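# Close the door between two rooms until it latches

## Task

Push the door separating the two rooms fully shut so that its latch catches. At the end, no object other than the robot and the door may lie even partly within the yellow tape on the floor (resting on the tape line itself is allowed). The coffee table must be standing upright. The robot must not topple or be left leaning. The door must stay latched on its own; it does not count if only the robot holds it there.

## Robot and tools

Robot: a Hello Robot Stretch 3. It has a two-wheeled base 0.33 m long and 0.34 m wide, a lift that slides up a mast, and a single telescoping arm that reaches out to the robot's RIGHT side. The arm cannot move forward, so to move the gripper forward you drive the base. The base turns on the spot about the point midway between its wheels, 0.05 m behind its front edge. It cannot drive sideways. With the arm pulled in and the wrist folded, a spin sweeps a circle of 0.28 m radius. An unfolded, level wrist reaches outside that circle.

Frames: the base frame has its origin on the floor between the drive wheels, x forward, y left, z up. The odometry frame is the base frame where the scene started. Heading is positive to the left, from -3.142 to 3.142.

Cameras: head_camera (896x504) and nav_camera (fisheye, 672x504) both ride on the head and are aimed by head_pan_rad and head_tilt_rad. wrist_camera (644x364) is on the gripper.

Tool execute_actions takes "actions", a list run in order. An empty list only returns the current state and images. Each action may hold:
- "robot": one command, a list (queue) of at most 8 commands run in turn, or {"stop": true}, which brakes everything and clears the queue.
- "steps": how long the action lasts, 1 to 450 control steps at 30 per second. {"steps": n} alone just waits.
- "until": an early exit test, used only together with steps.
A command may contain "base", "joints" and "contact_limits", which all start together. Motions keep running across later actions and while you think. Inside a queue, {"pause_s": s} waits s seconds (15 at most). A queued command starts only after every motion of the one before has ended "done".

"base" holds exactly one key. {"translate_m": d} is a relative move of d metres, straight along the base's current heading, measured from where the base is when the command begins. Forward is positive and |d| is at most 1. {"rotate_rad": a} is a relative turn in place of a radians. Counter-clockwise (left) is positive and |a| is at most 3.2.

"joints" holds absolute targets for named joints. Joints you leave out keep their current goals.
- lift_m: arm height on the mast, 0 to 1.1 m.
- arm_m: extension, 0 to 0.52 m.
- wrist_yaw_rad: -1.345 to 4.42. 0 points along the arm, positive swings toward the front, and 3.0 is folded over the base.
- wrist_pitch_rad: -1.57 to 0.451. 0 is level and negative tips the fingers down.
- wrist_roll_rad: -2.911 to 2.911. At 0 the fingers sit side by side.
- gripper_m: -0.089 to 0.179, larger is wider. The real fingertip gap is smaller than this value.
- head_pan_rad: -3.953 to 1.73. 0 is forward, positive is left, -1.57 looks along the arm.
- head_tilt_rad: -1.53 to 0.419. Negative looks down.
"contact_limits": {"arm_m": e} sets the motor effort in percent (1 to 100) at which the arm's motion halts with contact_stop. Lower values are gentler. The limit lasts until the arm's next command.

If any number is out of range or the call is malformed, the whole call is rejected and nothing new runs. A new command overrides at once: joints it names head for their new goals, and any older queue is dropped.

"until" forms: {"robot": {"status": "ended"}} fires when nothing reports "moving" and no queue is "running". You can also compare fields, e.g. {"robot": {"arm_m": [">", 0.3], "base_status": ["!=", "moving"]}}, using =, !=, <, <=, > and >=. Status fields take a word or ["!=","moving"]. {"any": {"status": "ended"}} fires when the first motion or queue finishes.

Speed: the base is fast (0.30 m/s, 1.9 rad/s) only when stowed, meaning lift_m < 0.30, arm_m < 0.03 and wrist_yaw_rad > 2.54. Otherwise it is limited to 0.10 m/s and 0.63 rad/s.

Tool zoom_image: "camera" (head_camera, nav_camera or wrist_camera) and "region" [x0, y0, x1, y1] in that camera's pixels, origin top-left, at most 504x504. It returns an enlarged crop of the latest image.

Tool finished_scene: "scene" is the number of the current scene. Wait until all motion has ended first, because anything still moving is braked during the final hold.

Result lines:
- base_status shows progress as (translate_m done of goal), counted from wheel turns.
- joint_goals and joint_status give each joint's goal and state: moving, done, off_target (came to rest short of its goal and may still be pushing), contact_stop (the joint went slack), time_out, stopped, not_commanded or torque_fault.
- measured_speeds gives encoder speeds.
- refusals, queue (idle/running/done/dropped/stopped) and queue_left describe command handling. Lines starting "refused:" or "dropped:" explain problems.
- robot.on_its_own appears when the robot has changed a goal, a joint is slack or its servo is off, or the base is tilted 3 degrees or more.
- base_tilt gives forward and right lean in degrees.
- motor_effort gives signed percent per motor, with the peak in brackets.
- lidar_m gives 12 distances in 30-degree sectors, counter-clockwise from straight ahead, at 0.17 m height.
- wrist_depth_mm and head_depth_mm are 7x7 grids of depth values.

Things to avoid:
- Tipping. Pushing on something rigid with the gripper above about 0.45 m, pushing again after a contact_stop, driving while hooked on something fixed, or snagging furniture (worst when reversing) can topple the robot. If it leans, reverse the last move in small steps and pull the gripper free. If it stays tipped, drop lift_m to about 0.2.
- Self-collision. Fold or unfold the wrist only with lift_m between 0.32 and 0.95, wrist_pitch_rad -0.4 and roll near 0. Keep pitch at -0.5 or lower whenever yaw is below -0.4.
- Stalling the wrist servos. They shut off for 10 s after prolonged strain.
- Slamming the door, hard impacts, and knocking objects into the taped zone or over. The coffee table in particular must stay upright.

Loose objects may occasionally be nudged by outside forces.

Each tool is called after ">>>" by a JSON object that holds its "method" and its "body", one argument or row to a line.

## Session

>>> {"method": "execute_actions", "body": {
  "actions": [
    {"robot":{"joints":{"head_pan_rad":-1.2,"head_tilt_rad":-0.6}},"steps":450,"until":{"robot":{"status":"ended"}}}
  ]
}}

Scene clock: 1.17 s.
robot.base_odometry: x=+0.000 y=+0.000 heading=+0.000 (m, m, rad; robot's odometry frame)
robot.turned_by_wheels: +0.000 (rad since the last result)
robot.turned_by_imu: +0.000 (rad since the last result)
robot.base_tilt: forward=+0.4 right=+2.2 (deg)
robot.lidar_m: 1.80 1.44 1.31 1.02 0.90 0.91 1.04 0.92 0.92 1.10 1.17 1.19
robot.head_depth_mm: 1077 1198 1343 1513 1664 1518 1292 / 1058 1169 1313 1487 1689 1514 1284 / 1035 1147 1290 1454 1674 1504 1279 / 1023 1129 1251 1416 1628 1496 1276 / 1003 1103 1226 1382 1580 1500 1270 / 986 1082 1201 1350 1539 1489 1272 / 965 1059 1169 1322 1551 1479 1265
robot.base_status: not_commanded
robot.joint_positions: lift_m=+0.570 arm_m=-0.001 wrist_yaw_rad=+2.866 wrist_pitch_rad=-0.557 wrist_roll_rad=-0.009 gripper_m=+0.037 head_pan_rad=-1.193 head_tilt_rad=-0.592
robot.joint_goals: lift_m=+0.570 arm_m=-0.001 wrist_yaw_rad=+2.866 wrist_pitch_rad=-0.557 wrist_roll_rad=-0.009 gripper_m=+0.037 head_pan_rad=-1.200 head_tilt_rad=-0.600
robot.joint_status: lift_m=not_commanded arm_m=not_commanded wrist_yaw_rad=not_commanded wrist_pitch_rad=not_commanded wrist_roll_rad=not_commanded gripper_m=not_commanded head_pan_rad=done head_tilt_rad=done
robot.measured_speeds: translate_m=+0.000 rotate_rad=+0.000 lift_m=+0.000 arm_m=+0.000 wrist_yaw_rad=+0.000 wrist_pitch_rad=+0.000 wrist_roll_rad=+0.000 head_pan_rad=+0.000 head_tilt_rad=+0.000
robot: refusals=0 queue=done queue_left=0
robot.motor_effort: left_wheel=-1(1) right_wheel=+2(1) lift_m=+39(39) arm_m=+0(1) wrist_yaw_rad=+0(0) wrist_pitch_rad=+4(4) wrist_roll_rad=-1(1) gripper_m=+0(0) head_pan_rad=-4(46) head_tilt_rad=-3(25) (%)
robot.hand_pose: x=+0.0344 y=+0.0533 z=+0.5529 quat_wxyz=(+0.286, +0.697, +0.101, +0.650) (m; robot's base frame)
robot.wrist_depth_mm: - 942 - - - - - / - - - - - - - / - - - - - - - / 841 - - - - - - / 853 876 897 900 935 915 927 / 747 - - 781 801 801 807 / 670 674 694 709 679 716 729
pictures: head_camera (sideways: a quarter turn clockwise sets it upright), nav_camera (sideways: a quarter turn counterclockwise sets it upright), wrist_camera
Images, in order (width x height): head_camera 896x504, nav_camera 672x504, wrist_camera 644x364.

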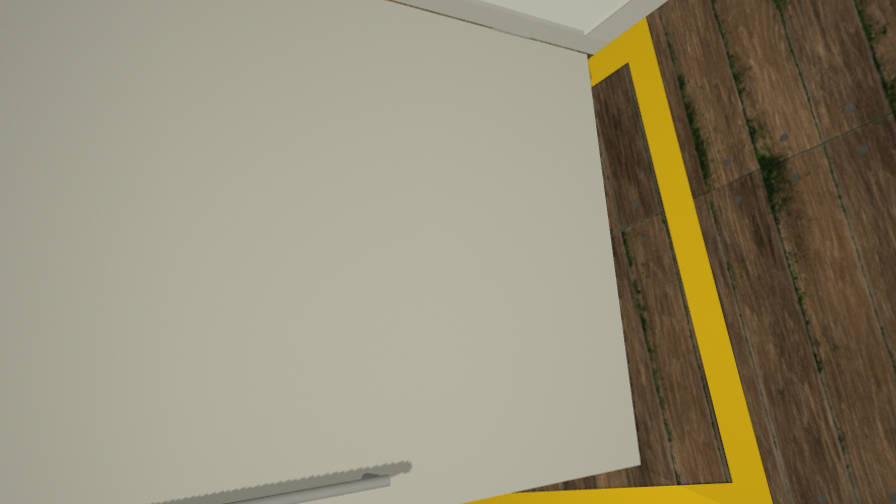

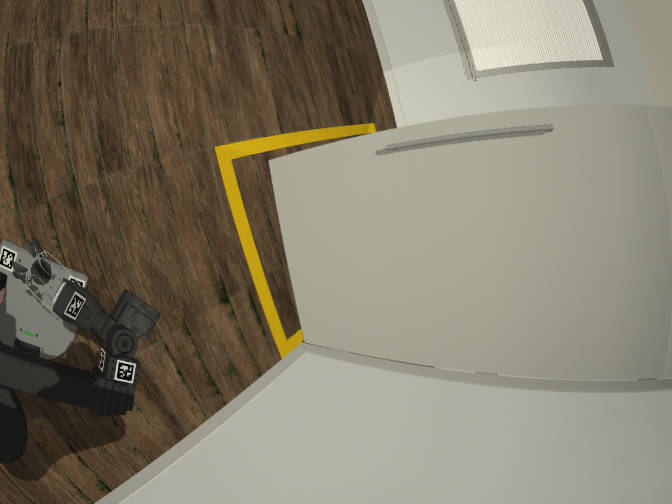

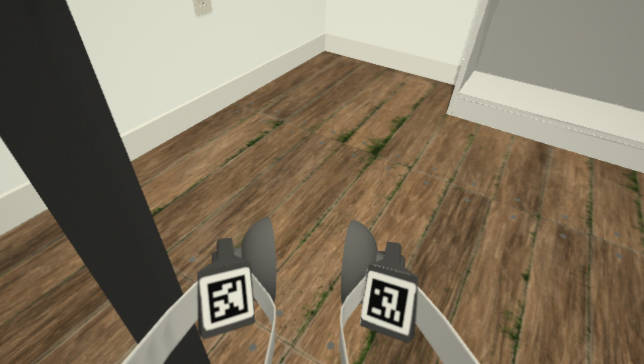

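>>> {"method": "execute_actions", "body": {
  "actions": [
    {"robot":[{"base":{"rotate_rad":-0.415},"joints":{"lift_m":0.26,"wrist_yaw_rad":3.0,"gripper_m":0.0,"wrist_pitch_rad":-0.5,"head_pan_rad":-1.2,"head_tilt_rad":-0.6}},{"base":{"translate_m":1.0}},{"base":{"translate_m":0.6}}],"steps":450,"until":{"robot":{"status":"ended"}}}
  ]
}}

Scene clock: 14.90 s.
robot.base_odometry: x=+1.464 y=-0.645 heading=-0.415 (m, m, rad; robot's odometry frame)
robot.turned_by_wheels: -0.415 (rad since the last result)
robot.turned_by_imu: -0.413 (rad since the last result)
robot.base_tilt: forward=+0.4 right=+2.2 (deg)
robot.lidar_m: 1.42 1.01 0.94 0.96 1.18 2.36 2.41 0.62 0.68 1.33 1.50 1.40
robot.head_depth_mm: 1590 1711 1834 1859 1686 1518 1288 / 1727 1866 2034 2160 1780 1509 1280 / 1773 1965 2186 2322 1817 1505 1279 / 1644 1795 2017 2206 1828 1499 1279 / 1508 1652 1831 2068 1822 1497 1274 / 1398 1522 1668 1863 1806 1491 1269 / 1319 1421 1559 1696 1780 1481 1267
robot.base_status: done (translate_m +0.6000 of +0.6000)
robot.joint_positions: lift_m=+0.261 arm_m=-0.001 wrist_yaw_rad=+2.999 wrist_pitch_rad=-0.519 wrist_roll_rad=-0.009 gripper_m=+0.000 head_pan_rad=-1.193 head_tilt_rad=-0.593
robot.joint_goals: lift_m=+0.260 arm_m=-0.001 wrist_yaw_rad=+3.000 wrist_pitch_rad=-0.500 wrist_roll_rad=-0.009 gripper_m=+0.000 head_pan_rad=-1.200 head_tilt_rad=-0.600
robot.joint_status: lift_m=done arm_m=not_commanded wrist_yaw_rad=done wrist_pitch_rad=done wrist_roll_rad=not_commanded gripper_m=done head_pan_rad=done head_tilt_rad=done
robot.measured_speeds: translate_m=+0.000 rotate_rad=+0.000 lift_m=+0.000 arm_m=+0.000 wrist_yaw_rad=+0.000 wrist_pitch_rad=+0.000 wrist_roll_rad=+0.000 head_pan_rad=+0.000 head_tilt_rad=+0.000
robot: refusals=0 queue=done queue_left=0
robot.motor_effort: left_wheel=+2(15) right_wheel=-1(3) lift_m=+15(39) arm_m=-1(1) wrist_yaw_rad=+0(1) wrist_pitch_rad=+8(9) wrist_roll_rad=-1(1) gripper_m=-2(81) head_pan_rad=-3(6) head_tilt_rad=-3(4) (%)
robot.hand_pose: x=+0.0086 y=+0.0647 z=+0.2514 quat_wxyz=(+0.229, +0.691, +0.134, +0.672) (m; robot's base frame)
robot.wrist_depth_mm: 880 - - 957 919 869 824 / 873 - 946 990 928 885 846 / 705 - 744 759 776 790 800 / 575 - 596 605 618 635 647 / 497 504 523 529 520 521 541 / - - - - 449 454 465 / - - - - 398 396 409
pictures: head_camera (sideways: a quarter turn clockwise sets it upright), nav_camera (sideways: a quarter turn counterclockwise sets it upright), wrist_camera
Images, in order (width x height): head_camera 896x504, nav_camera 672x504, wrist_camera 644x364.

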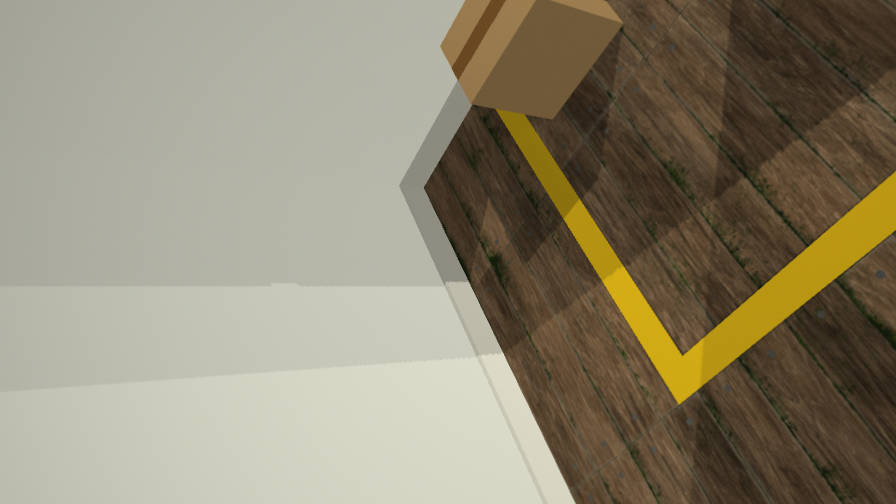

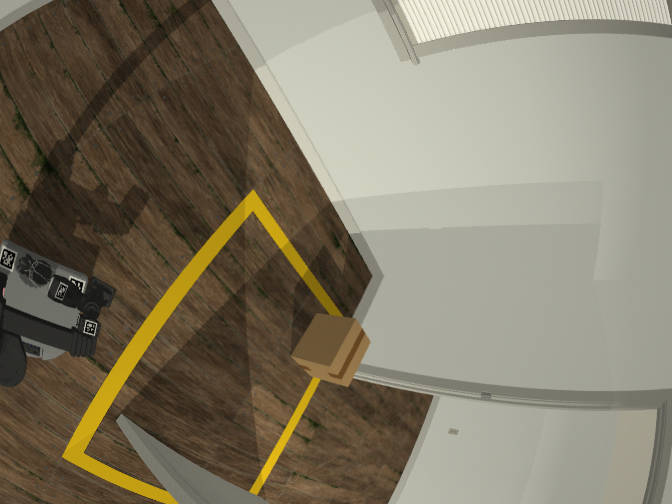

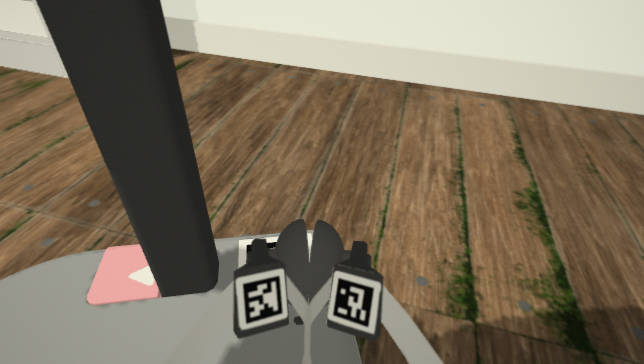

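>>> {"method": "execute_actions", "body": {
  "actions": [
    {"robot":[{"base":{"translate_m":0.25},"joints":{"head_pan_rad":0.0,"head_tilt_rad":-0.8}},{"base":{"rotate_rad":-2.045}},{"base":{"translate_m":0.75}}],"steps":450,"until":{"robot":{"status":"ended"}}}
  ]
}}

Scene clock: 31.80 s.
robot.base_odometry: x=+1.111 y=-1.218 heading=-2.460 (m, m, rad; robot's odometry frame)
robot.turned_by_wheels: -2.045 (rad since the last result)
robot.turned_by_imu: -2.051 (rad since the last result)
robot.base_tilt: forward=+0.2 right=+2.0 (deg)
robot.lidar_m: 3.18 0.66 0.81 1.21 1.24 1.64 1.59 1.63 2.10 0.43 0.45 0.65
robot.head_depth_mm: 2953 2867 2233 1833 1490 1333 1183 / 2978 2836 2244 1823 1543 1336 1180 / 2947 2838 2220 1811 1528 1328 1180 / 2948 2849 2211 1822 1533 1328 1181 / 2945 2824 2208 1803 1526 1330 1171 / 2934 2810 2210 1805 1516 1323 1170 / 2917 2807 2197 1739 1210 1267 1169
robot.base_status: done (translate_m +0.7500 of +0.7500)
robot.joint_positions: lift_m=+0.261 arm_m=-0.001 wrist_yaw_rad=+2.999 wrist_pitch_rad=-0.519 wrist_roll_rad=-0.009 gripper_m=+0.000 head_pan_rad=-0.007 head_tilt_rad=-0.791
robot.joint_goals: lift_m=+0.260 arm_m=-0.001 wrist_yaw_rad=+3.000 wrist_pitch_rad=-0.500 wrist_roll_rad=-0.009 gripper_m=+0.000 head_pan_rad=+0.000 head_tilt_rad=-0.800
robot.joint_status: lift_m=done arm_m=not_commanded wrist_yaw_rad=done wrist_pitch_rad=done wrist_roll_rad=not_commanded gripper_m=done head_pan_rad=done head_tilt_rad=done
robot.measured_speeds: translate_m=+0.000 rotate_rad=+0.000 lift_m=+0.000 arm_m=+0.000 wrist_yaw_rad=+0.000 wrist_pitch_rad=+0.000 wrist_roll_rad=+0.000 head_pan_rad=+0.000 head_tilt_rad=+0.000
robot: refusals=0 queue=done queue_left=0
robot.motor_effort: left_wheel=+3(17) right_wheel=-1(5) lift_m=+15(14) arm_m=-1(1) wrist_yaw_rad=+0(0) wrist_pitch_rad=+7(7) wrist_roll_rad=-1(1) gripper_m=-3(3) head_pan_rad=+5(51) head_tilt_rad=-3(15) (%)
robot.hand_pose: x=+0.0086 y=+0.0647 z=+0.2514 quat_wxyz=(+0.229, +0.691, +0.134, +0.672) (m; robot's base frame)
robot.wrist_depth_mm: - - - - - - 599 / 903 - 953 969 980 899 607 / 700 - 736 741 774 772 616 / 573 - 606 616 612 630 616 / 489 510 518 534 522 526 531 / - - - - 452 455 452 / - - - - 397 404 401
pictures: head_camera (sideways: a quarter turn clockwise sets it upright), nav_camera (sideways: a quarter turn counterclockwise sets it upright), wrist_camera
Images, in order (width x height): head_camera 896x504, nav_camera 672x504, wrist_camera 644x364.

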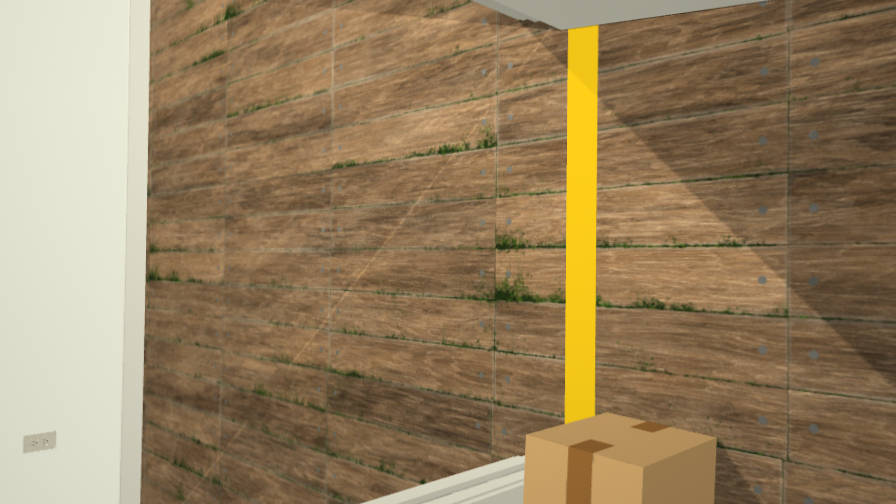

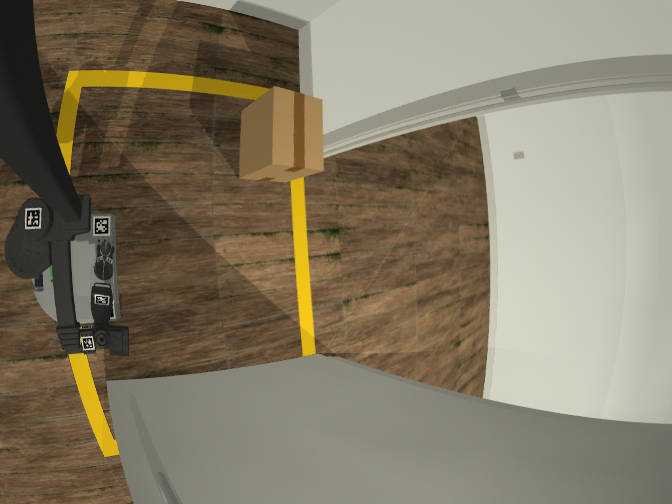

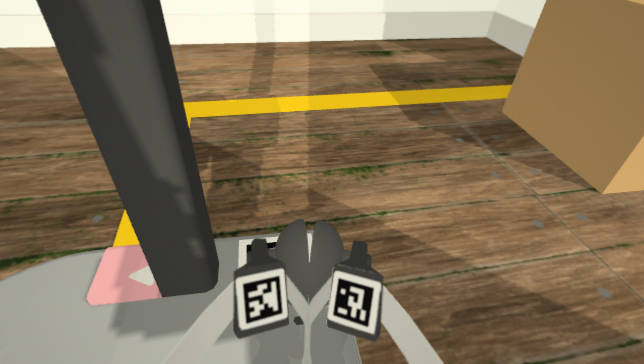

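>>> {"method": "execute_actions", "body": {
  "actions": [
    {"robot":[{"base":{"translate_m":0.67},"joints":{"head_pan_rad":0.6,"head_tilt_rad":-1.1}},{"base":{"rotate_rad":1.571},"joints":{"head_pan_rad":-0.1,"head_tilt_rad":-1.1}},{"base":{"translate_m":0.27},"joints":{"lift_m":0.32}}],"steps":450,"until":{"robot":{"status":"ended"}}}
  ]
}}

Scene clock: 42.63 s.
robot.base_odometry: x=+0.761 y=-1.850 heading=-0.889 (m, m, rad; robot's odometry frame)
robot.turned_by_wheels: +1.571 (rad since the last result)
robot.turned_by_imu: +1.581 (rad since the last result)
robot.base_tilt: forward=+0.2 right=+2.2 (deg)
robot.lidar_m: - - 1.74 2.26 0.99 0.75 0.74 0.79 2.62 2.49 2.57 -
robot.head_depth_mm: 630 648 670 696 732 1187 1126 / 855 894 936 984 1031 1186 - / 1000 1183 1431 1410 1284 970 - / 993 1205 1508 1441 1029 944 - / 986 1193 1476 1447 1288 959 1145 / 978 1178 1488 1439 1315 1209 1132 / 973 1164 1468 1433 1317 1210 1126
robot.base_status: done (translate_m +0.2700 of +0.2700)
robot.joint_positions: lift_m=+0.319 arm_m=-0.001 wrist_yaw_rad=+3.000 wrist_pitch_rad=-0.518 wrist_roll_rad=-0.009 gripper_m=+0.000 head_pan_rad=-0.093 head_tilt_rad=-1.087
robot.joint_goals: lift_m=+0.320 arm_m=-0.001 wrist_yaw_rad=+3.000 wrist_pitch_rad=-0.500 wrist_roll_rad=-0.009 gripper_m=+0.000 head_pan_rad=-0.100 head_tilt_rad=-1.100
robot.joint_status: lift_m=done arm_m=not_commanded wrist_yaw_rad=done wrist_pitch_rad=done wrist_roll_rad=not_commanded gripper_m=done head_pan_rad=done head_tilt_rad=done
robot.measured_speeds: translate_m=+0.000 rotate_rad=+0.000 lift_m=+0.000 arm_m=+0.000 wrist_yaw_rad=+0.000 wrist_pitch_rad=+0.000 wrist_roll_rad=+0.000 head_pan_rad=+0.000 head_tilt_rad=+0.000
robot: refusals=0 queue=done queue_left=0
robot.motor_effort: left_wheel=-4(16) right_wheel=+3(8) lift_m=+57(60) arm_m=-1(1) wrist_yaw_rad=+0(1) wrist_pitch_rad=+7(7) wrist_roll_rad=-1(1) gripper_m=-4(2) head_pan_rad=-3(48) head_tilt_rad=-5(20) (%)
robot.hand_pose: x=+0.0086 y=+0.0647 z=+0.3101 quat_wxyz=(+0.229, +0.691, +0.134, +0.672) (m; robot's base frame)
robot.wrist_depth_mm: - - - - - - 987 / - - - - - - 998 / 808 - 863 899 868 882 896 / 670 - 698 708 722 713 732 / 561 575 590 615 559 222 225 / 493 511 - - 194 191 196 / - - - - 173 169 171
pictures: head_camera (sideways: a quarter turn clockwise sets it upright), nav_camera (sideways: a quarter turn counterclockwise sets it upright), wrist_camera
Images, in order (width x height): head_camera 896x504, nav_camera 672x504, wrist_camera 644x364.

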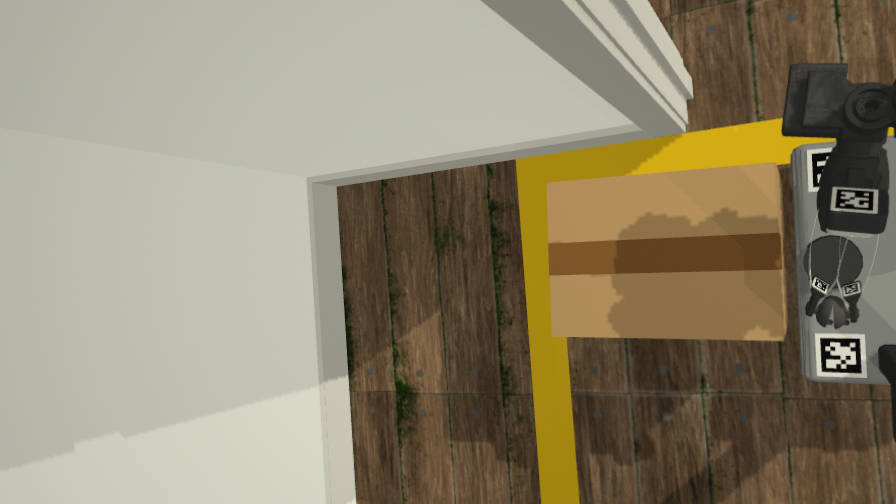

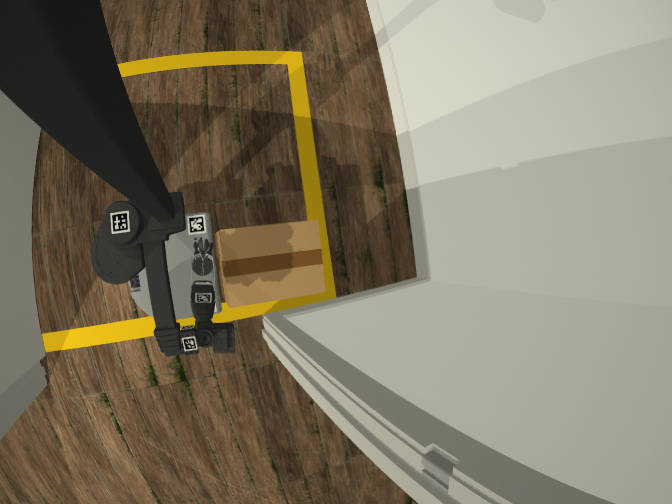

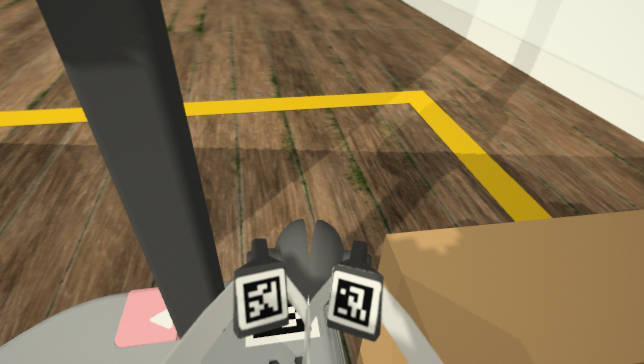

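>>> {"method": "execute_actions", "body": {
  "actions": [
    {"robot":[{"base":{"rotate_rad":0.09},"joints":{"head_pan_rad":-0.2,"head_tilt_rad":-1.2}},{"base":{"translate_m":0.48}}],"steps":450,"until":{"robot":{"status":"ended"}}}
  ]
}}

Scene clock: 51.73 s.
robot.base_odometry: x=+1.095 y=-2.194 heading=-0.799 (m, m, rad; robot's odometry frame)
robot.turned_by_wheels: +0.090 (rad since the last result)
robot.turned_by_imu: +0.011 (rad since the last result)
robot.base_tilt: forward=+0.2 right=+2.2 (deg)
robot.lidar_m: - - 1.11 1.76 2.36 1.23 1.21 0.33 0.25 0.24 0.25 -
robot.head_depth_mm: 504 537 575 621 674 738 802 / 566 672 773 856 964 1000 - / 553 692 922 1207 1207 966 - / 542 674 891 1206 1000 954 - / 532 656 860 1185 1011 964 - / 522 642 834 1196 1284 1196 1148 / 511 627 809 1146 1282 1200 1140
robot.base_status: off_target (translate_m +0.4798 of +0.4800)
robot.joint_positions: lift_m=+0.319 arm_m=-0.001 wrist_yaw_rad=+3.000 wrist_pitch_rad=-0.518 wrist_roll_rad=-0.009 gripper_m=+0.000 head_pan_rad=-0.193 head_tilt_rad=-1.187
robot.joint_goals: lift_m=+0.320 arm_m=-0.001 wrist_yaw_rad=+3.000 wrist_pitch_rad=-0.500 wrist_roll_rad=-0.009 gripper_m=+0.000 head_pan_rad=-0.200 head_tilt_rad=-1.200
robot.joint_status: lift_m=done arm_m=not_commanded wrist_yaw_rad=done wrist_pitch_rad=done wrist_roll_rad=not_commanded gripper_m=done head_pan_rad=done head_tilt_rad=done
robot.measured_speeds: translate_m=+0.000 rotate_rad=+0.000 lift_m=+0.000 arm_m=+0.000 wrist_yaw_rad=+0.000 wrist_pitch_rad=+0.000 wrist_roll_rad=+0.000 head_pan_rad=+0.000 head_tilt_rad=+0.000
robot: refusals=0 queue=done queue_left=0
robot.on_its_own: left_wheel is at rest, and its effort (+34) is outside its rest range (-18 to +18); right_wheel is at rest, and its effort (+23) is outside its rest range (-18 to +18)
robot.motor_effort: left_wheel=+34(70) right_wheel=+23(31) lift_m=+57(57) arm_m=-1(1) wrist_yaw_rad=+0(0) wrist_pitch_rad=+7(7) wrist_roll_rad=-1(1) gripper_m=-1(2) head_pan_rad=-3(18) head_tilt_rad=-5(12) (%)
robot.hand_pose: x=+0.0086 y=+0.0647 z=+0.3101 quat_wxyz=(+0.229, +0.691, +0.134, +0.672) (m; robot's base frame)
robot.wrist_depth_mm: - - - - - 691 518 / - - - - - 709 522 / 823 - 840 846 892 711 529 / 686 - 707 708 706 658 539 / 563 575 587 616 597 223 226 / 493 519 - - 190 192 194 / - - - - 171 169 171
pictures: head_camera (sideways: a quarter turn clockwise sets it upright), nav_camera (sideways: a quarter turn counterclockwise sets it upright), wrist_camera
Images, in order (width x height): head_camera 896x504, nav_camera 672x504, wrist_camera 644x364.

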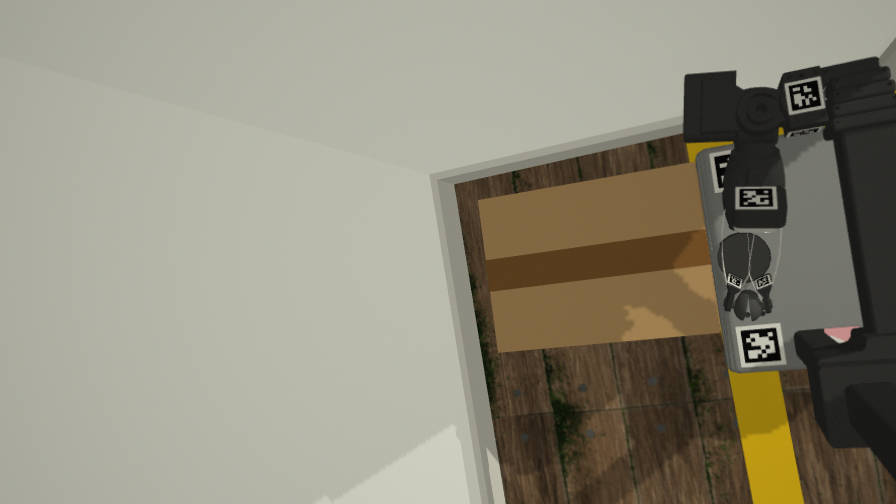

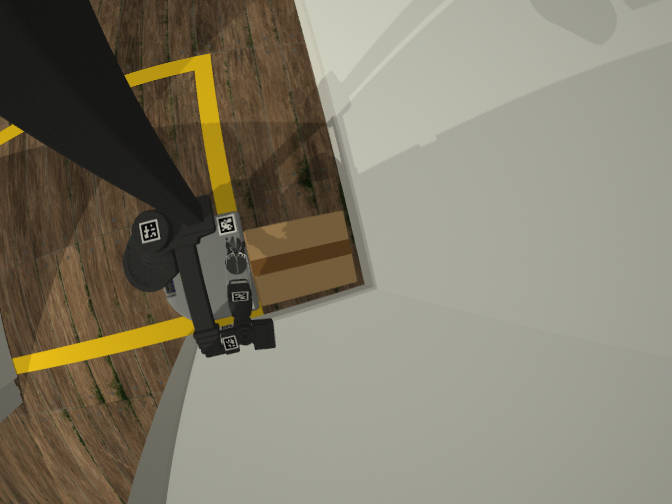

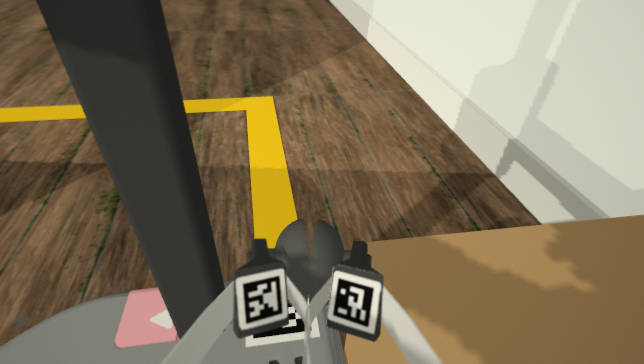

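>>> {"method": "execute_actions", "body": {
  "actions": [
    {"robot":{"base":{"translate_m":-0.05},"joints":{"head_pan_rad":-1.57,"head_tilt_rad":-1.45}},"steps":450,"until":{"robot":{"status":"ended"}}}
  ]
}}

Scene clock: 56.17 s.
robot.base_odometry: x=+1.060 y=-2.158 heading=-0.799 (m, m, rad; robot's odometry frame)
robot.turned_by_wheels: +0.000 (rad since the last result)
robot.turned_by_imu: +0.001 (rad since the last result)
robot.base_tilt: forward=+0.2 right=+2.0 (deg)
robot.lidar_m: - - 0.76 1.93 2.36 1.18 1.16 1.26 0.25 0.24 0.15 -
robot.head_depth_mm: 323 440 652 1279 1258 1211 1192 / 324 442 699 1282 - - - / 326 445 708 - - - 1195 / 327 447 711 - - 1222 1197 / 329 450 719 1202 991 1227 1196 / 330 453 727 1002 986 1229 1206 / 332 457 735 1005 985 1230 1201
robot.base_status: done (translate_m -0.0500 of -0.0500)
robot.joint_positions: lift_m=+0.319 arm_m=-0.001 wrist_yaw_rad=+3.000 wrist_pitch_rad=-0.518 wrist_roll_rad=-0.009 gripper_m=+0.000 head_pan_rad=-1.563 head_tilt_rad=-1.433
robot.joint_goals: lift_m=+0.320 arm_m=-0.001 wrist_yaw_rad=+3.000 wrist_pitch_rad=-0.500 wrist_roll_rad=-0.009 gripper_m=+0.000 head_pan_rad=-1.570 head_tilt_rad=-1.450
robot.joint_status: lift_m=done arm_m=not_commanded wrist_yaw_rad=done wrist_pitch_rad=done wrist_roll_rad=not_commanded gripper_m=done head_pan_rad=done head_tilt_rad=done
robot.measured_speeds: translate_m=+0.000 rotate_rad=+0.000 lift_m=+0.000 arm_m=+0.000 wrist_yaw_rad=+0.000 wrist_pitch_rad=+0.000 wrist_roll_rad=+0.000 head_pan_rad=+0.000 head_tilt_rad=+0.000
robot: refusals=0 queue=done queue_left=0
robot.motor_effort: left_wheel=+1(35) right_wheel=+0(23) lift_m=+57(57) arm_m=-1(1) wrist_yaw_rad=+0(1) wrist_pitch_rad=+7(7) wrist_roll_rad=-1(1) gripper_m=-3(1) head_pan_rad=-3(47) head_tilt_rad=-6(21) (%)
robot.hand_pose: x=+0.0086 y=+0.0647 z=+0.3101 quat_wxyz=(+0.229, +0.691, +0.134, +0.672) (m; robot's base frame)
robot.wrist_depth_mm: - - - - - 757 570 / - - - - - 804 574 / 814 - 859 853 889 770 581 / 669 - 689 703 710 713 579 / 562 576 600 615 606 223 227 / 499 510 - - 256 192 195 / - - - - 237 174 170
pictures: head_camera (sideways: a quarter turn clockwise sets it upright), nav_camera (sideways: a quarter turn counterclockwise sets it upright), wrist_camera
Images, in order (width x height): head_camera 896x504, nav_camera 672x504, wrist_camera 644x364.

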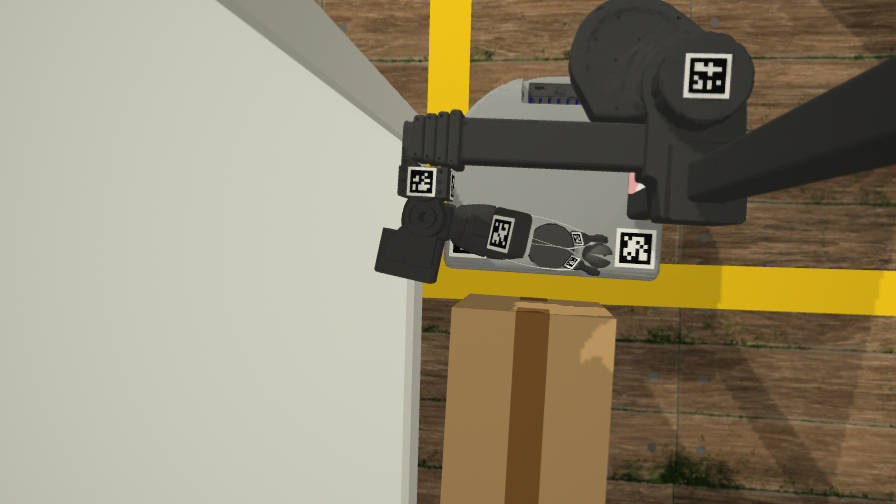

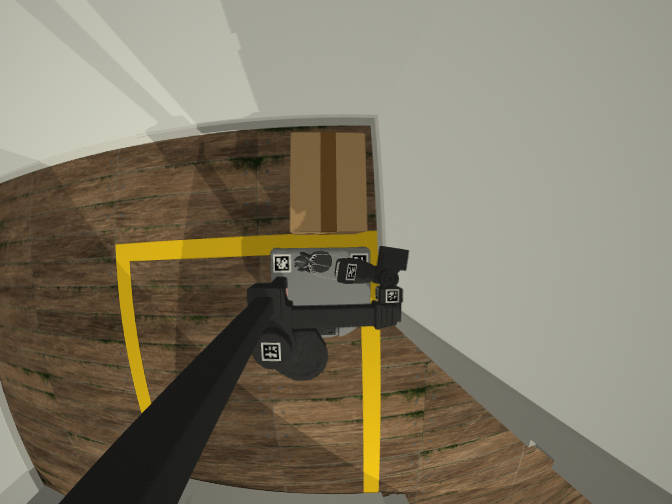

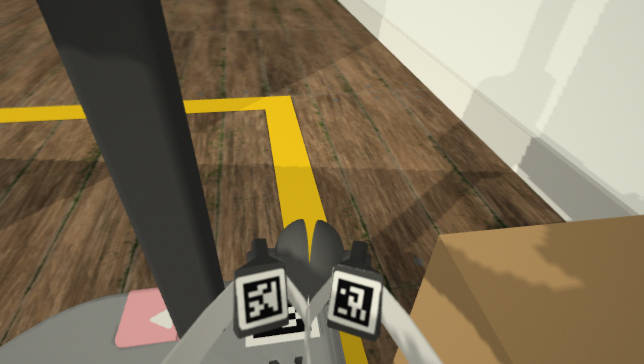

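>>> {"method": "execute_actions", "body": {
  "actions": [
    {"robot":[{"base":{"rotate_rad":-0.1},"joints":{"lift_m":0.26,"head_pan_rad":-1.9,"head_tilt_rad":-1.3}},{"base":{"translate_m":-0.2}}],"steps":450,"until":{"robot":{"status":"ended"}}}
  ]
}}

Scene clock: 63.10 s.
robot.base_odometry: x=+0.936 y=-2.002 heading=-0.899 (m, m, rad; robot's odometry frame)
robot.turned_by_wheels: -0.100 (rad since the last result)
robot.turned_by_imu: -0.101 (rad since the last result)
robot.base_tilt: forward=+0.3 right=+2.2 (deg)
robot.lidar_m: 0.30 0.30 0.95 1.97 2.28 1.00 0.96 0.99 2.72 0.26 0.26 0.32
robot.head_depth_mm: 1555 1468 1392 1326 1270 - 1157 / 1548 1475 1387 1318 1274 - - / 1556 1475 1396 1324 - - 1145 / 1564 1472 1388 1321 - 1191 1152 / 1555 1475 1398 990 1250 1197 1150 / 1552 465 505 768 1245 1206 1148 / 319 341 457 681 1154 948 1136
robot.base_status: done (translate_m -0.2000 of -0.2000)
robot.joint_positions: lift_m=+0.261 arm_m=-0.001 wrist_yaw_rad=+3.000 wrist_pitch_rad=-0.518 wrist_roll_rad=-0.009 gripper_m=+0.000 head_pan_rad=-1.894 head_tilt_rad=-1.298
robot.joint_goals: lift_m=+0.260 arm_m=-0.001 wrist_yaw_rad=+3.000 wrist_pitch_rad=-0.500 wrist_roll_rad=-0.009 gripper_m=+0.000 head_pan_rad=-1.900 head_tilt_rad=-1.300
robot.joint_status: lift_m=done arm_m=not_commanded wrist_yaw_rad=done wrist_pitch_rad=done wrist_roll_rad=not_commanded gripper_m=done head_pan_rad=done head_tilt_rad=done
robot.measured_speeds: translate_m=+0.000 rotate_rad=+0.000 lift_m=+0.000 arm_m=+0.000 wrist_yaw_rad=+0.000 wrist_pitch_rad=+0.000 wrist_roll_rad=+0.000 head_pan_rad=+0.000 head_tilt_rad=+0.000
robot: refusals=0 queue=done queue_left=0
robot.motor_effort: left_wheel=+3(11) right_wheel=-1(5) lift_m=+15(61) arm_m=-1(1) wrist_yaw_rad=-1(0) wrist_pitch_rad=+7(7) wrist_roll_rad=-1(1) gripper_m=-3(2) head_pan_rad=-2(27) head_tilt_rad=-1(11) (%)
robot.hand_pose: x=+0.0086 y=+0.0647 z=+0.2516 quat_wxyz=(+0.229, +0.691, +0.134, +0.672) (m; robot's base frame)
robot.wrist_depth_mm: - - - - - 928 716 / 907 - 940 955 988 900 723 / 696 - 747 760 773 788 721 / 576 - 602 604 621 638 640 / 494 499 525 528 521 538 535 / - - - - 449 447 431 / - - - - 394 400 331
pictures: head_camera (sideways: a quarter turn clockwise sets it upright), nav_camera (sideways: a quarter turn counterclockwise sets it upright), wrist_camera
Images, in order (width x height): head_camera 896x504, nav_camera 672x504, wrist_camera 644x364.

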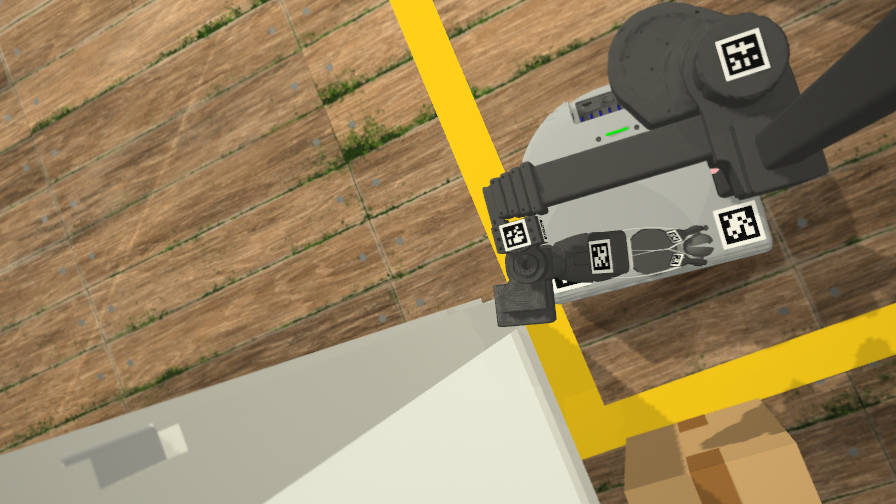

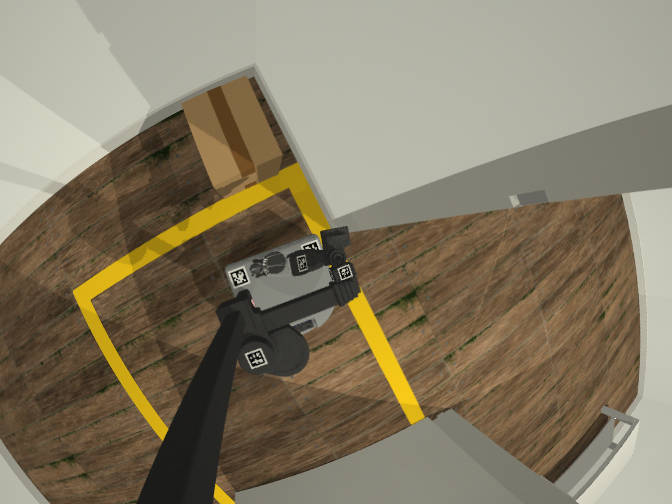

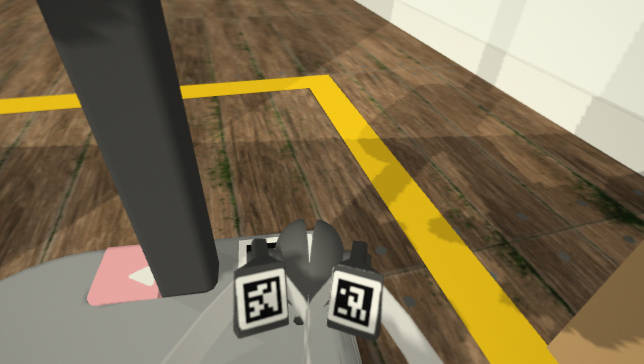

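>>> {"method": "execute_actions", "body": {
  "actions": []
}}

Scene clock: 65.00 s.
robot.base_odometry: x=+0.936 y=-2.002 heading=-0.899 (m, m, rad; robot's odometry frame)
robot.turned_by_wheels: +0.000 (rad since the last result)
robot.turned_by_imu: +0.000 (rad since the last result)
robot.base_tilt: forward=+0.4 right=+2.2 (deg)
robot.lidar_m: 0.30 0.30 0.95 1.97 2.29 1.00 0.95 0.99 2.72 0.26 0.26 0.32
robot.head_depth_mm: 1554 1469 1388 1316 1262 - 1157 / 1549 1474 1400 1322 1272 - - / 1564 1464 1393 1329 - - 1147 / 1554 1470 1394 1330 - 1193 1151 / 1554 1467 1395 991 1254 1210 1156 / 1559 465 505 766 1246 1203 1154 / 318 342 456 682 1155 951 1138
robot.base_status: done (translate_m -0.2000 of -0.2000)
robot.joint_positions: lift_m=+0.261 arm_m=-0.001 wrist_yaw_rad=+3.000 wrist_pitch_rad=-0.518 wrist_roll_rad=-0.009 gripper_m=+0.000 head_pan_rad=-1.894 head_tilt_rad=-1.298
robot.joint_goals: lift_m=+0.260 arm_m=-0.001 wrist_yaw_rad=+3.000 wrist_pitch_rad=-0.500 wrist_roll_rad=-0.009 gripper_m=+0.000 head_pan_rad=-1.900 head_tilt_rad=-1.300
robot.joint_status: lift_m=done arm_m=not_commanded wrist_yaw_rad=done wrist_pitch_rad=done wrist_roll_rad=not_commanded gripper_m=done head_pan_rad=done head_tilt_rad=done
robot.measured_speeds: translate_m=+0.000 rotate_rad=+0.000 lift_m=+0.000 arm_m=+0.000 wrist_yaw_rad=+0.000 wrist_pitch_rad=+0.000 wrist_roll_rad=+0.000 head_pan_rad=+0.000 head_tilt_rad=+0.000
robot: refusals=0 queue=done queue_left=0
robot.motor_effort: left_wheel=+3(3) right_wheel=-1(1) lift_m=+14(15) arm_m=-2(1) wrist_yaw_rad=+0(0) wrist_pitch_rad=+7(7) wrist_roll_rad=-1(1) gripper_m=-2(3) head_pan_rad=-3(4) head_tilt_rad=+0(1) (%)
robot.hand_pose: x=+0.0086 y=+0.0647 z=+0.2516 quat_wxyz=(+0.229, +0.691, +0.134, +0.672) (m; robot's base frame)
robot.wrist_depth_mm: - - - - - 935 715 / 884 - 960 972 - 915 724 / 711 - 727 743 777 770 721 / 578 - 592 611 617 634 648 / 500 500 521 545 518 533 537 / - - - - 455 460 432 / - - - - 392 402 331
pictures: head_camera (sideways: a quarter turn clockwise sets it upright), nav_camera (sideways: a quarter turn counterclockwise sets it upright), wrist_camera
Images, in order (width x height): head_camera 896x504, nav_camera 672x504, wrist_camera 644x364.

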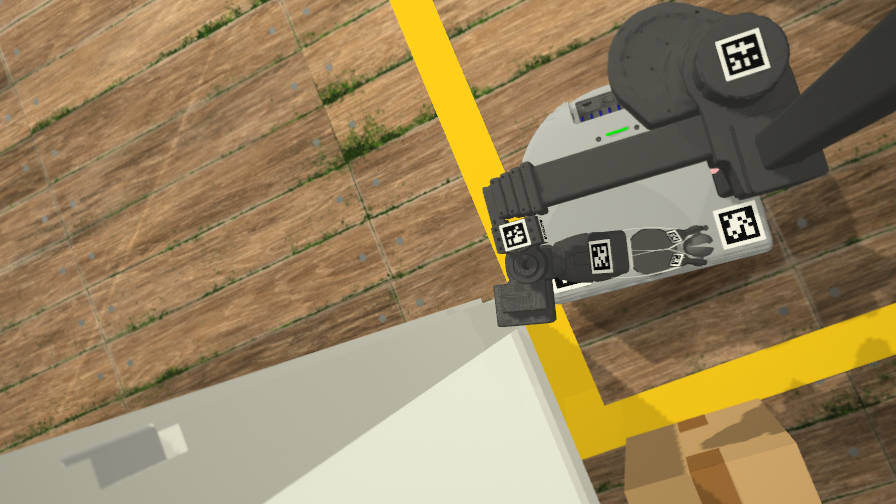

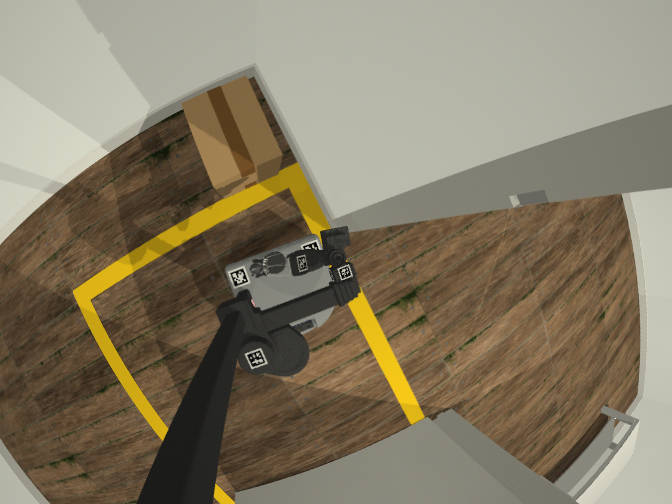

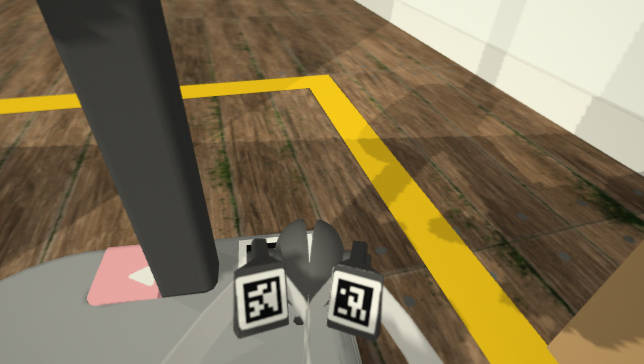

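>>> {"method": "execute_actions", "body": {
  "actions": [
    {"robot":[{"base":{"translate_m":-0.25},"joints":{"head_pan_rad":-1.57,"head_tilt_rad":-0.9}},{"base":{"rotate_rad":1.99}}],"steps":450,"until":{"robot":{"status":"ended"}}}
  ]
}}

Scene clock: 72.90 s.
robot.base_odometry: x=+0.780 y=-1.806 heading=+1.091 (m, m, rad; robot's odometry frame)
robot.turned_by_wheels: +1.990 (rad since the last result)
robot.turned_by_imu: +1.998 (rad since the last result)
robot.base_tilt: forward=+0.4 right=+2.2 (deg)
robot.lidar_m: 2.23 0.76 0.71 0.71 2.90 2.54 0.41 0.37 0.55 0.55 1.18 2.11
robot.head_depth_mm: 889 1012 1184 1331 1141 1242 1130 / 915 1050 1236 1386 1130 1236 1145 / 944 1091 1289 1541 1431 1270 1177 / 978 1135 1352 1564 1431 1277 1177 / 1011 1183 1433 1599 1430 1265 1140 / 1052 1238 1492 1630 1425 1268 1140 / 1089 1291 1580 1624 1423 1263 1140
robot.base_status: done (rotate_rad +1.9899 of +1.9900)
robot.joint_positions: lift_m=+0.261 arm_m=-0.001 wrist_yaw_rad=+3.000 wrist_pitch_rad=-0.518 wrist_roll_rad=-0.009 gripper_m=+0.000 head_pan_rad=-1.577 head_tilt_rad=-0.902
robot.joint_goals: lift_m=+0.260 arm_m=-0.001 wrist_yaw_rad=+3.000 wrist_pitch_rad=-0.500 wrist_roll_rad=-0.009 gripper_m=+0.000 head_pan_rad=-1.570 head_tilt_rad=-0.900
robot.joint_status: lift_m=done arm_m=not_commanded wrist_yaw_rad=done wrist_pitch_rad=done wrist_roll_rad=not_commanded gripper_m=done head_pan_rad=done head_tilt_rad=done
robot.measured_speeds: translate_m=+0.000 rotate_rad=+0.000 lift_m=+0.000 arm_m=+0.000 wrist_yaw_rad=+0.000 wrist_pitch_rad=+0.000 wrist_roll_rad=+0.000 head_pan_rad=+0.000 head_tilt_rad=+0.000
robot: refusals=0 queue=done queue_left=0
robot.motor_effort: left_wheel=-5(13) right_wheel=+3(8) lift_m=+15(15) arm_m=-1(2) wrist_yaw_rad=+0(1) wrist_pitch_rad=+7(7) wrist_roll_rad=-1(1) gripper_m=-3(3) head_pan_rad=+5(34) head_tilt_rad=+0(18) (%)
robot.hand_pose: x=+0.0086 y=+0.0647 z=+0.2516 quat_wxyz=(+0.229, +0.691, +0.134, +0.672) (m; robot's base frame)
robot.wrist_depth_mm: - - 773 722 677 634 625 / 887 - 838 796 734 711 660 / 698 - 731 748 761 742 710 / 585 - 592 613 628 642 637 / 494 502 525 541 518 527 526 / - - - - 453 460 457 / - - - - 399 398 405
pictures: head_camera (sideways: a quarter turn clockwise sets it upright), nav_camera (sideways: a quarter turn counterclockwise sets it upright), wrist_camera
Images, in order (width x height): head_camera 896x504, nav_camera 672x504, wrist_camera 644x364.

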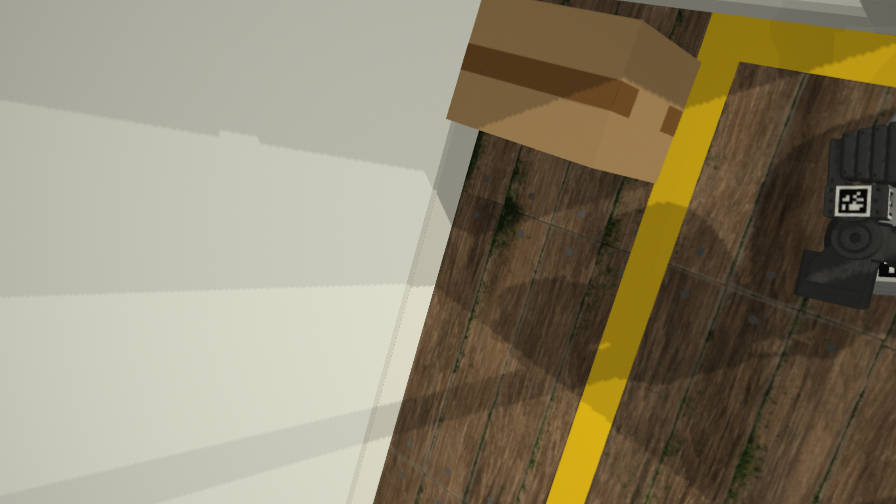

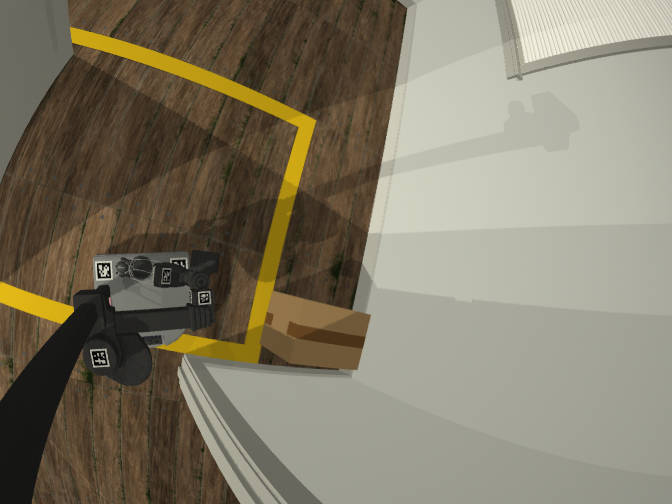

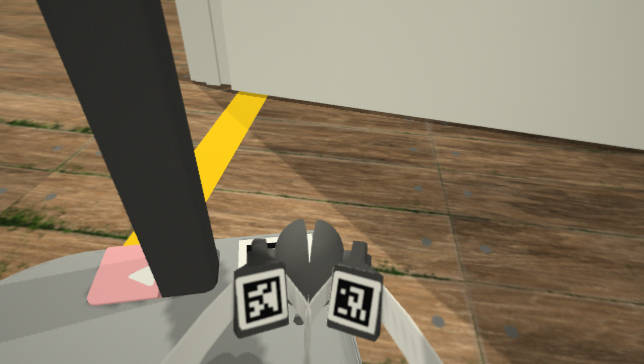

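>>> {"method": "execute_actions", "body": {
  "actions": [
    {"robot":{"joints":{"head_pan_rad":0.5,"head_tilt_rad":-0.8}},"steps":90,"until":{"robot":{"status":"ended"}}}
  ]
}}

Scene clock: 75.17 s.
robot.base_odometry: x=+0.780 y=-1.806 heading=+1.091 (m, m, rad; robot's odometry frame)
robot.turned_by_wheels: +0.000 (rad since the last result)
robot.turned_by_imu: +0.000 (rad since the last result)
robot.base_tilt: forward=+0.2 right=+2.2 (deg)
robot.lidar_m: 2.23 0.76 0.70 0.71 2.89 2.54 0.41 0.37 0.55 0.55 1.18 2.11
robot.head_depth_mm: 2113 2461 2200 1796 1536 1332 1177 / 2400 2551 2172 1801 1523 1326 1177 / 2256 2581 2125 1783 1519 1326 1170 / 772 883 1028 1247 1462 1319 1176 / 723 817 946 1117 1370 1323 1167 / 678 761 869 1011 1218 1314 1165 / 639 712 806 928 1097 1269 1167
robot.base_status: done (rotate_rad +1.9899 of +1.9900)
robot.joint_positions: lift_m=+0.261 arm_m=-0.001 wrist_yaw_rad=+3.000 wrist_pitch_rad=-0.518 wrist_roll_rad=-0.009 gripper_m=+0.000 head_pan_rad=+0.493 head_tilt_rad=-0.804
robot.joint_goals: lift_m=+0.260 arm_m=-0.001 wrist_yaw_rad=+3.000 wrist_pitch_rad=-0.500 wrist_roll_rad=-0.009 gripper_m=+0.000 head_pan_rad=+0.500 head_tilt_rad=-0.800
robot.joint_status: lift_m=done arm_m=not_commanded wrist_yaw_rad=done wrist_pitch_rad=done wrist_roll_rad=not_commanded gripper_m=done head_pan_rad=done head_tilt_rad=done
robot.measured_speeds: translate_m=+0.000 rotate_rad=+0.000 lift_m=+0.000 arm_m=+0.000 wrist_yaw_rad=+0.000 wrist_pitch_rad=+0.000 wrist_roll_rad=+0.000 head_pan_rad=+0.000 head_tilt_rad=+0.000
robot: refusals=0 queue=done queue_left=0
robot.motor_effort: left_wheel=-4(4) right_wheel=+3(3) lift_m=+14(15) arm_m=-2(1) wrist_yaw_rad=+0(0) wrist_pitch_rad=+7(7) wrist_roll_rad=-1(1) gripper_m=-3(2) head_pan_rad=+3(50) head_tilt_rad=+1(8) (%)
robot.hand_pose: x=+0.0086 y=+0.0647 z=+0.2516 quat_wxyz=(+0.229, +0.691, +0.134, +0.672) (m; robot's base frame)
robot.wrist_depth_mm: - - 784 724 681 650 610 / 901 - 825 789 743 685 655 / 708 - 741 743 779 754 717 / 581 - 601 602 627 633 643 / 491 497 521 533 527 524 540 / - - - - 448 448 469 / - - - - 396 404 408
pictures: head_camera (sideways: a quarter turn clockwise sets it upright), nav_camera (sideways: a quarter turn counterclockwise sets it upright), wrist_camera
Images, in order (width x height): head_camera 896x504, nav_camera 672x504, wrist_camera 644x364.

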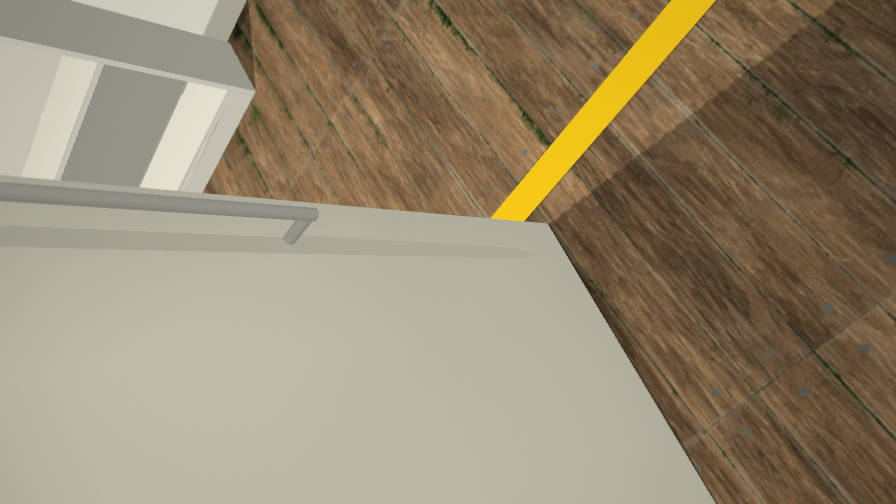

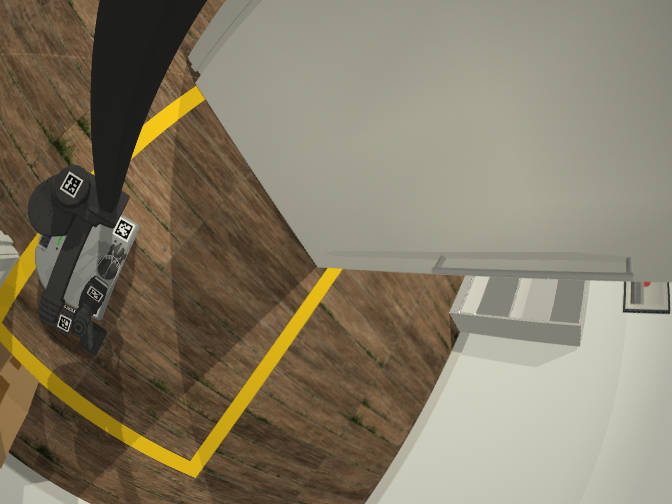

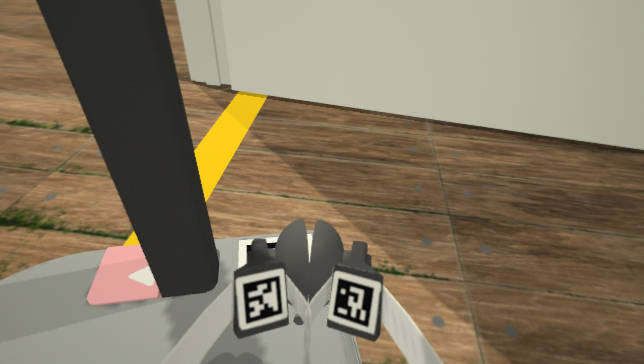

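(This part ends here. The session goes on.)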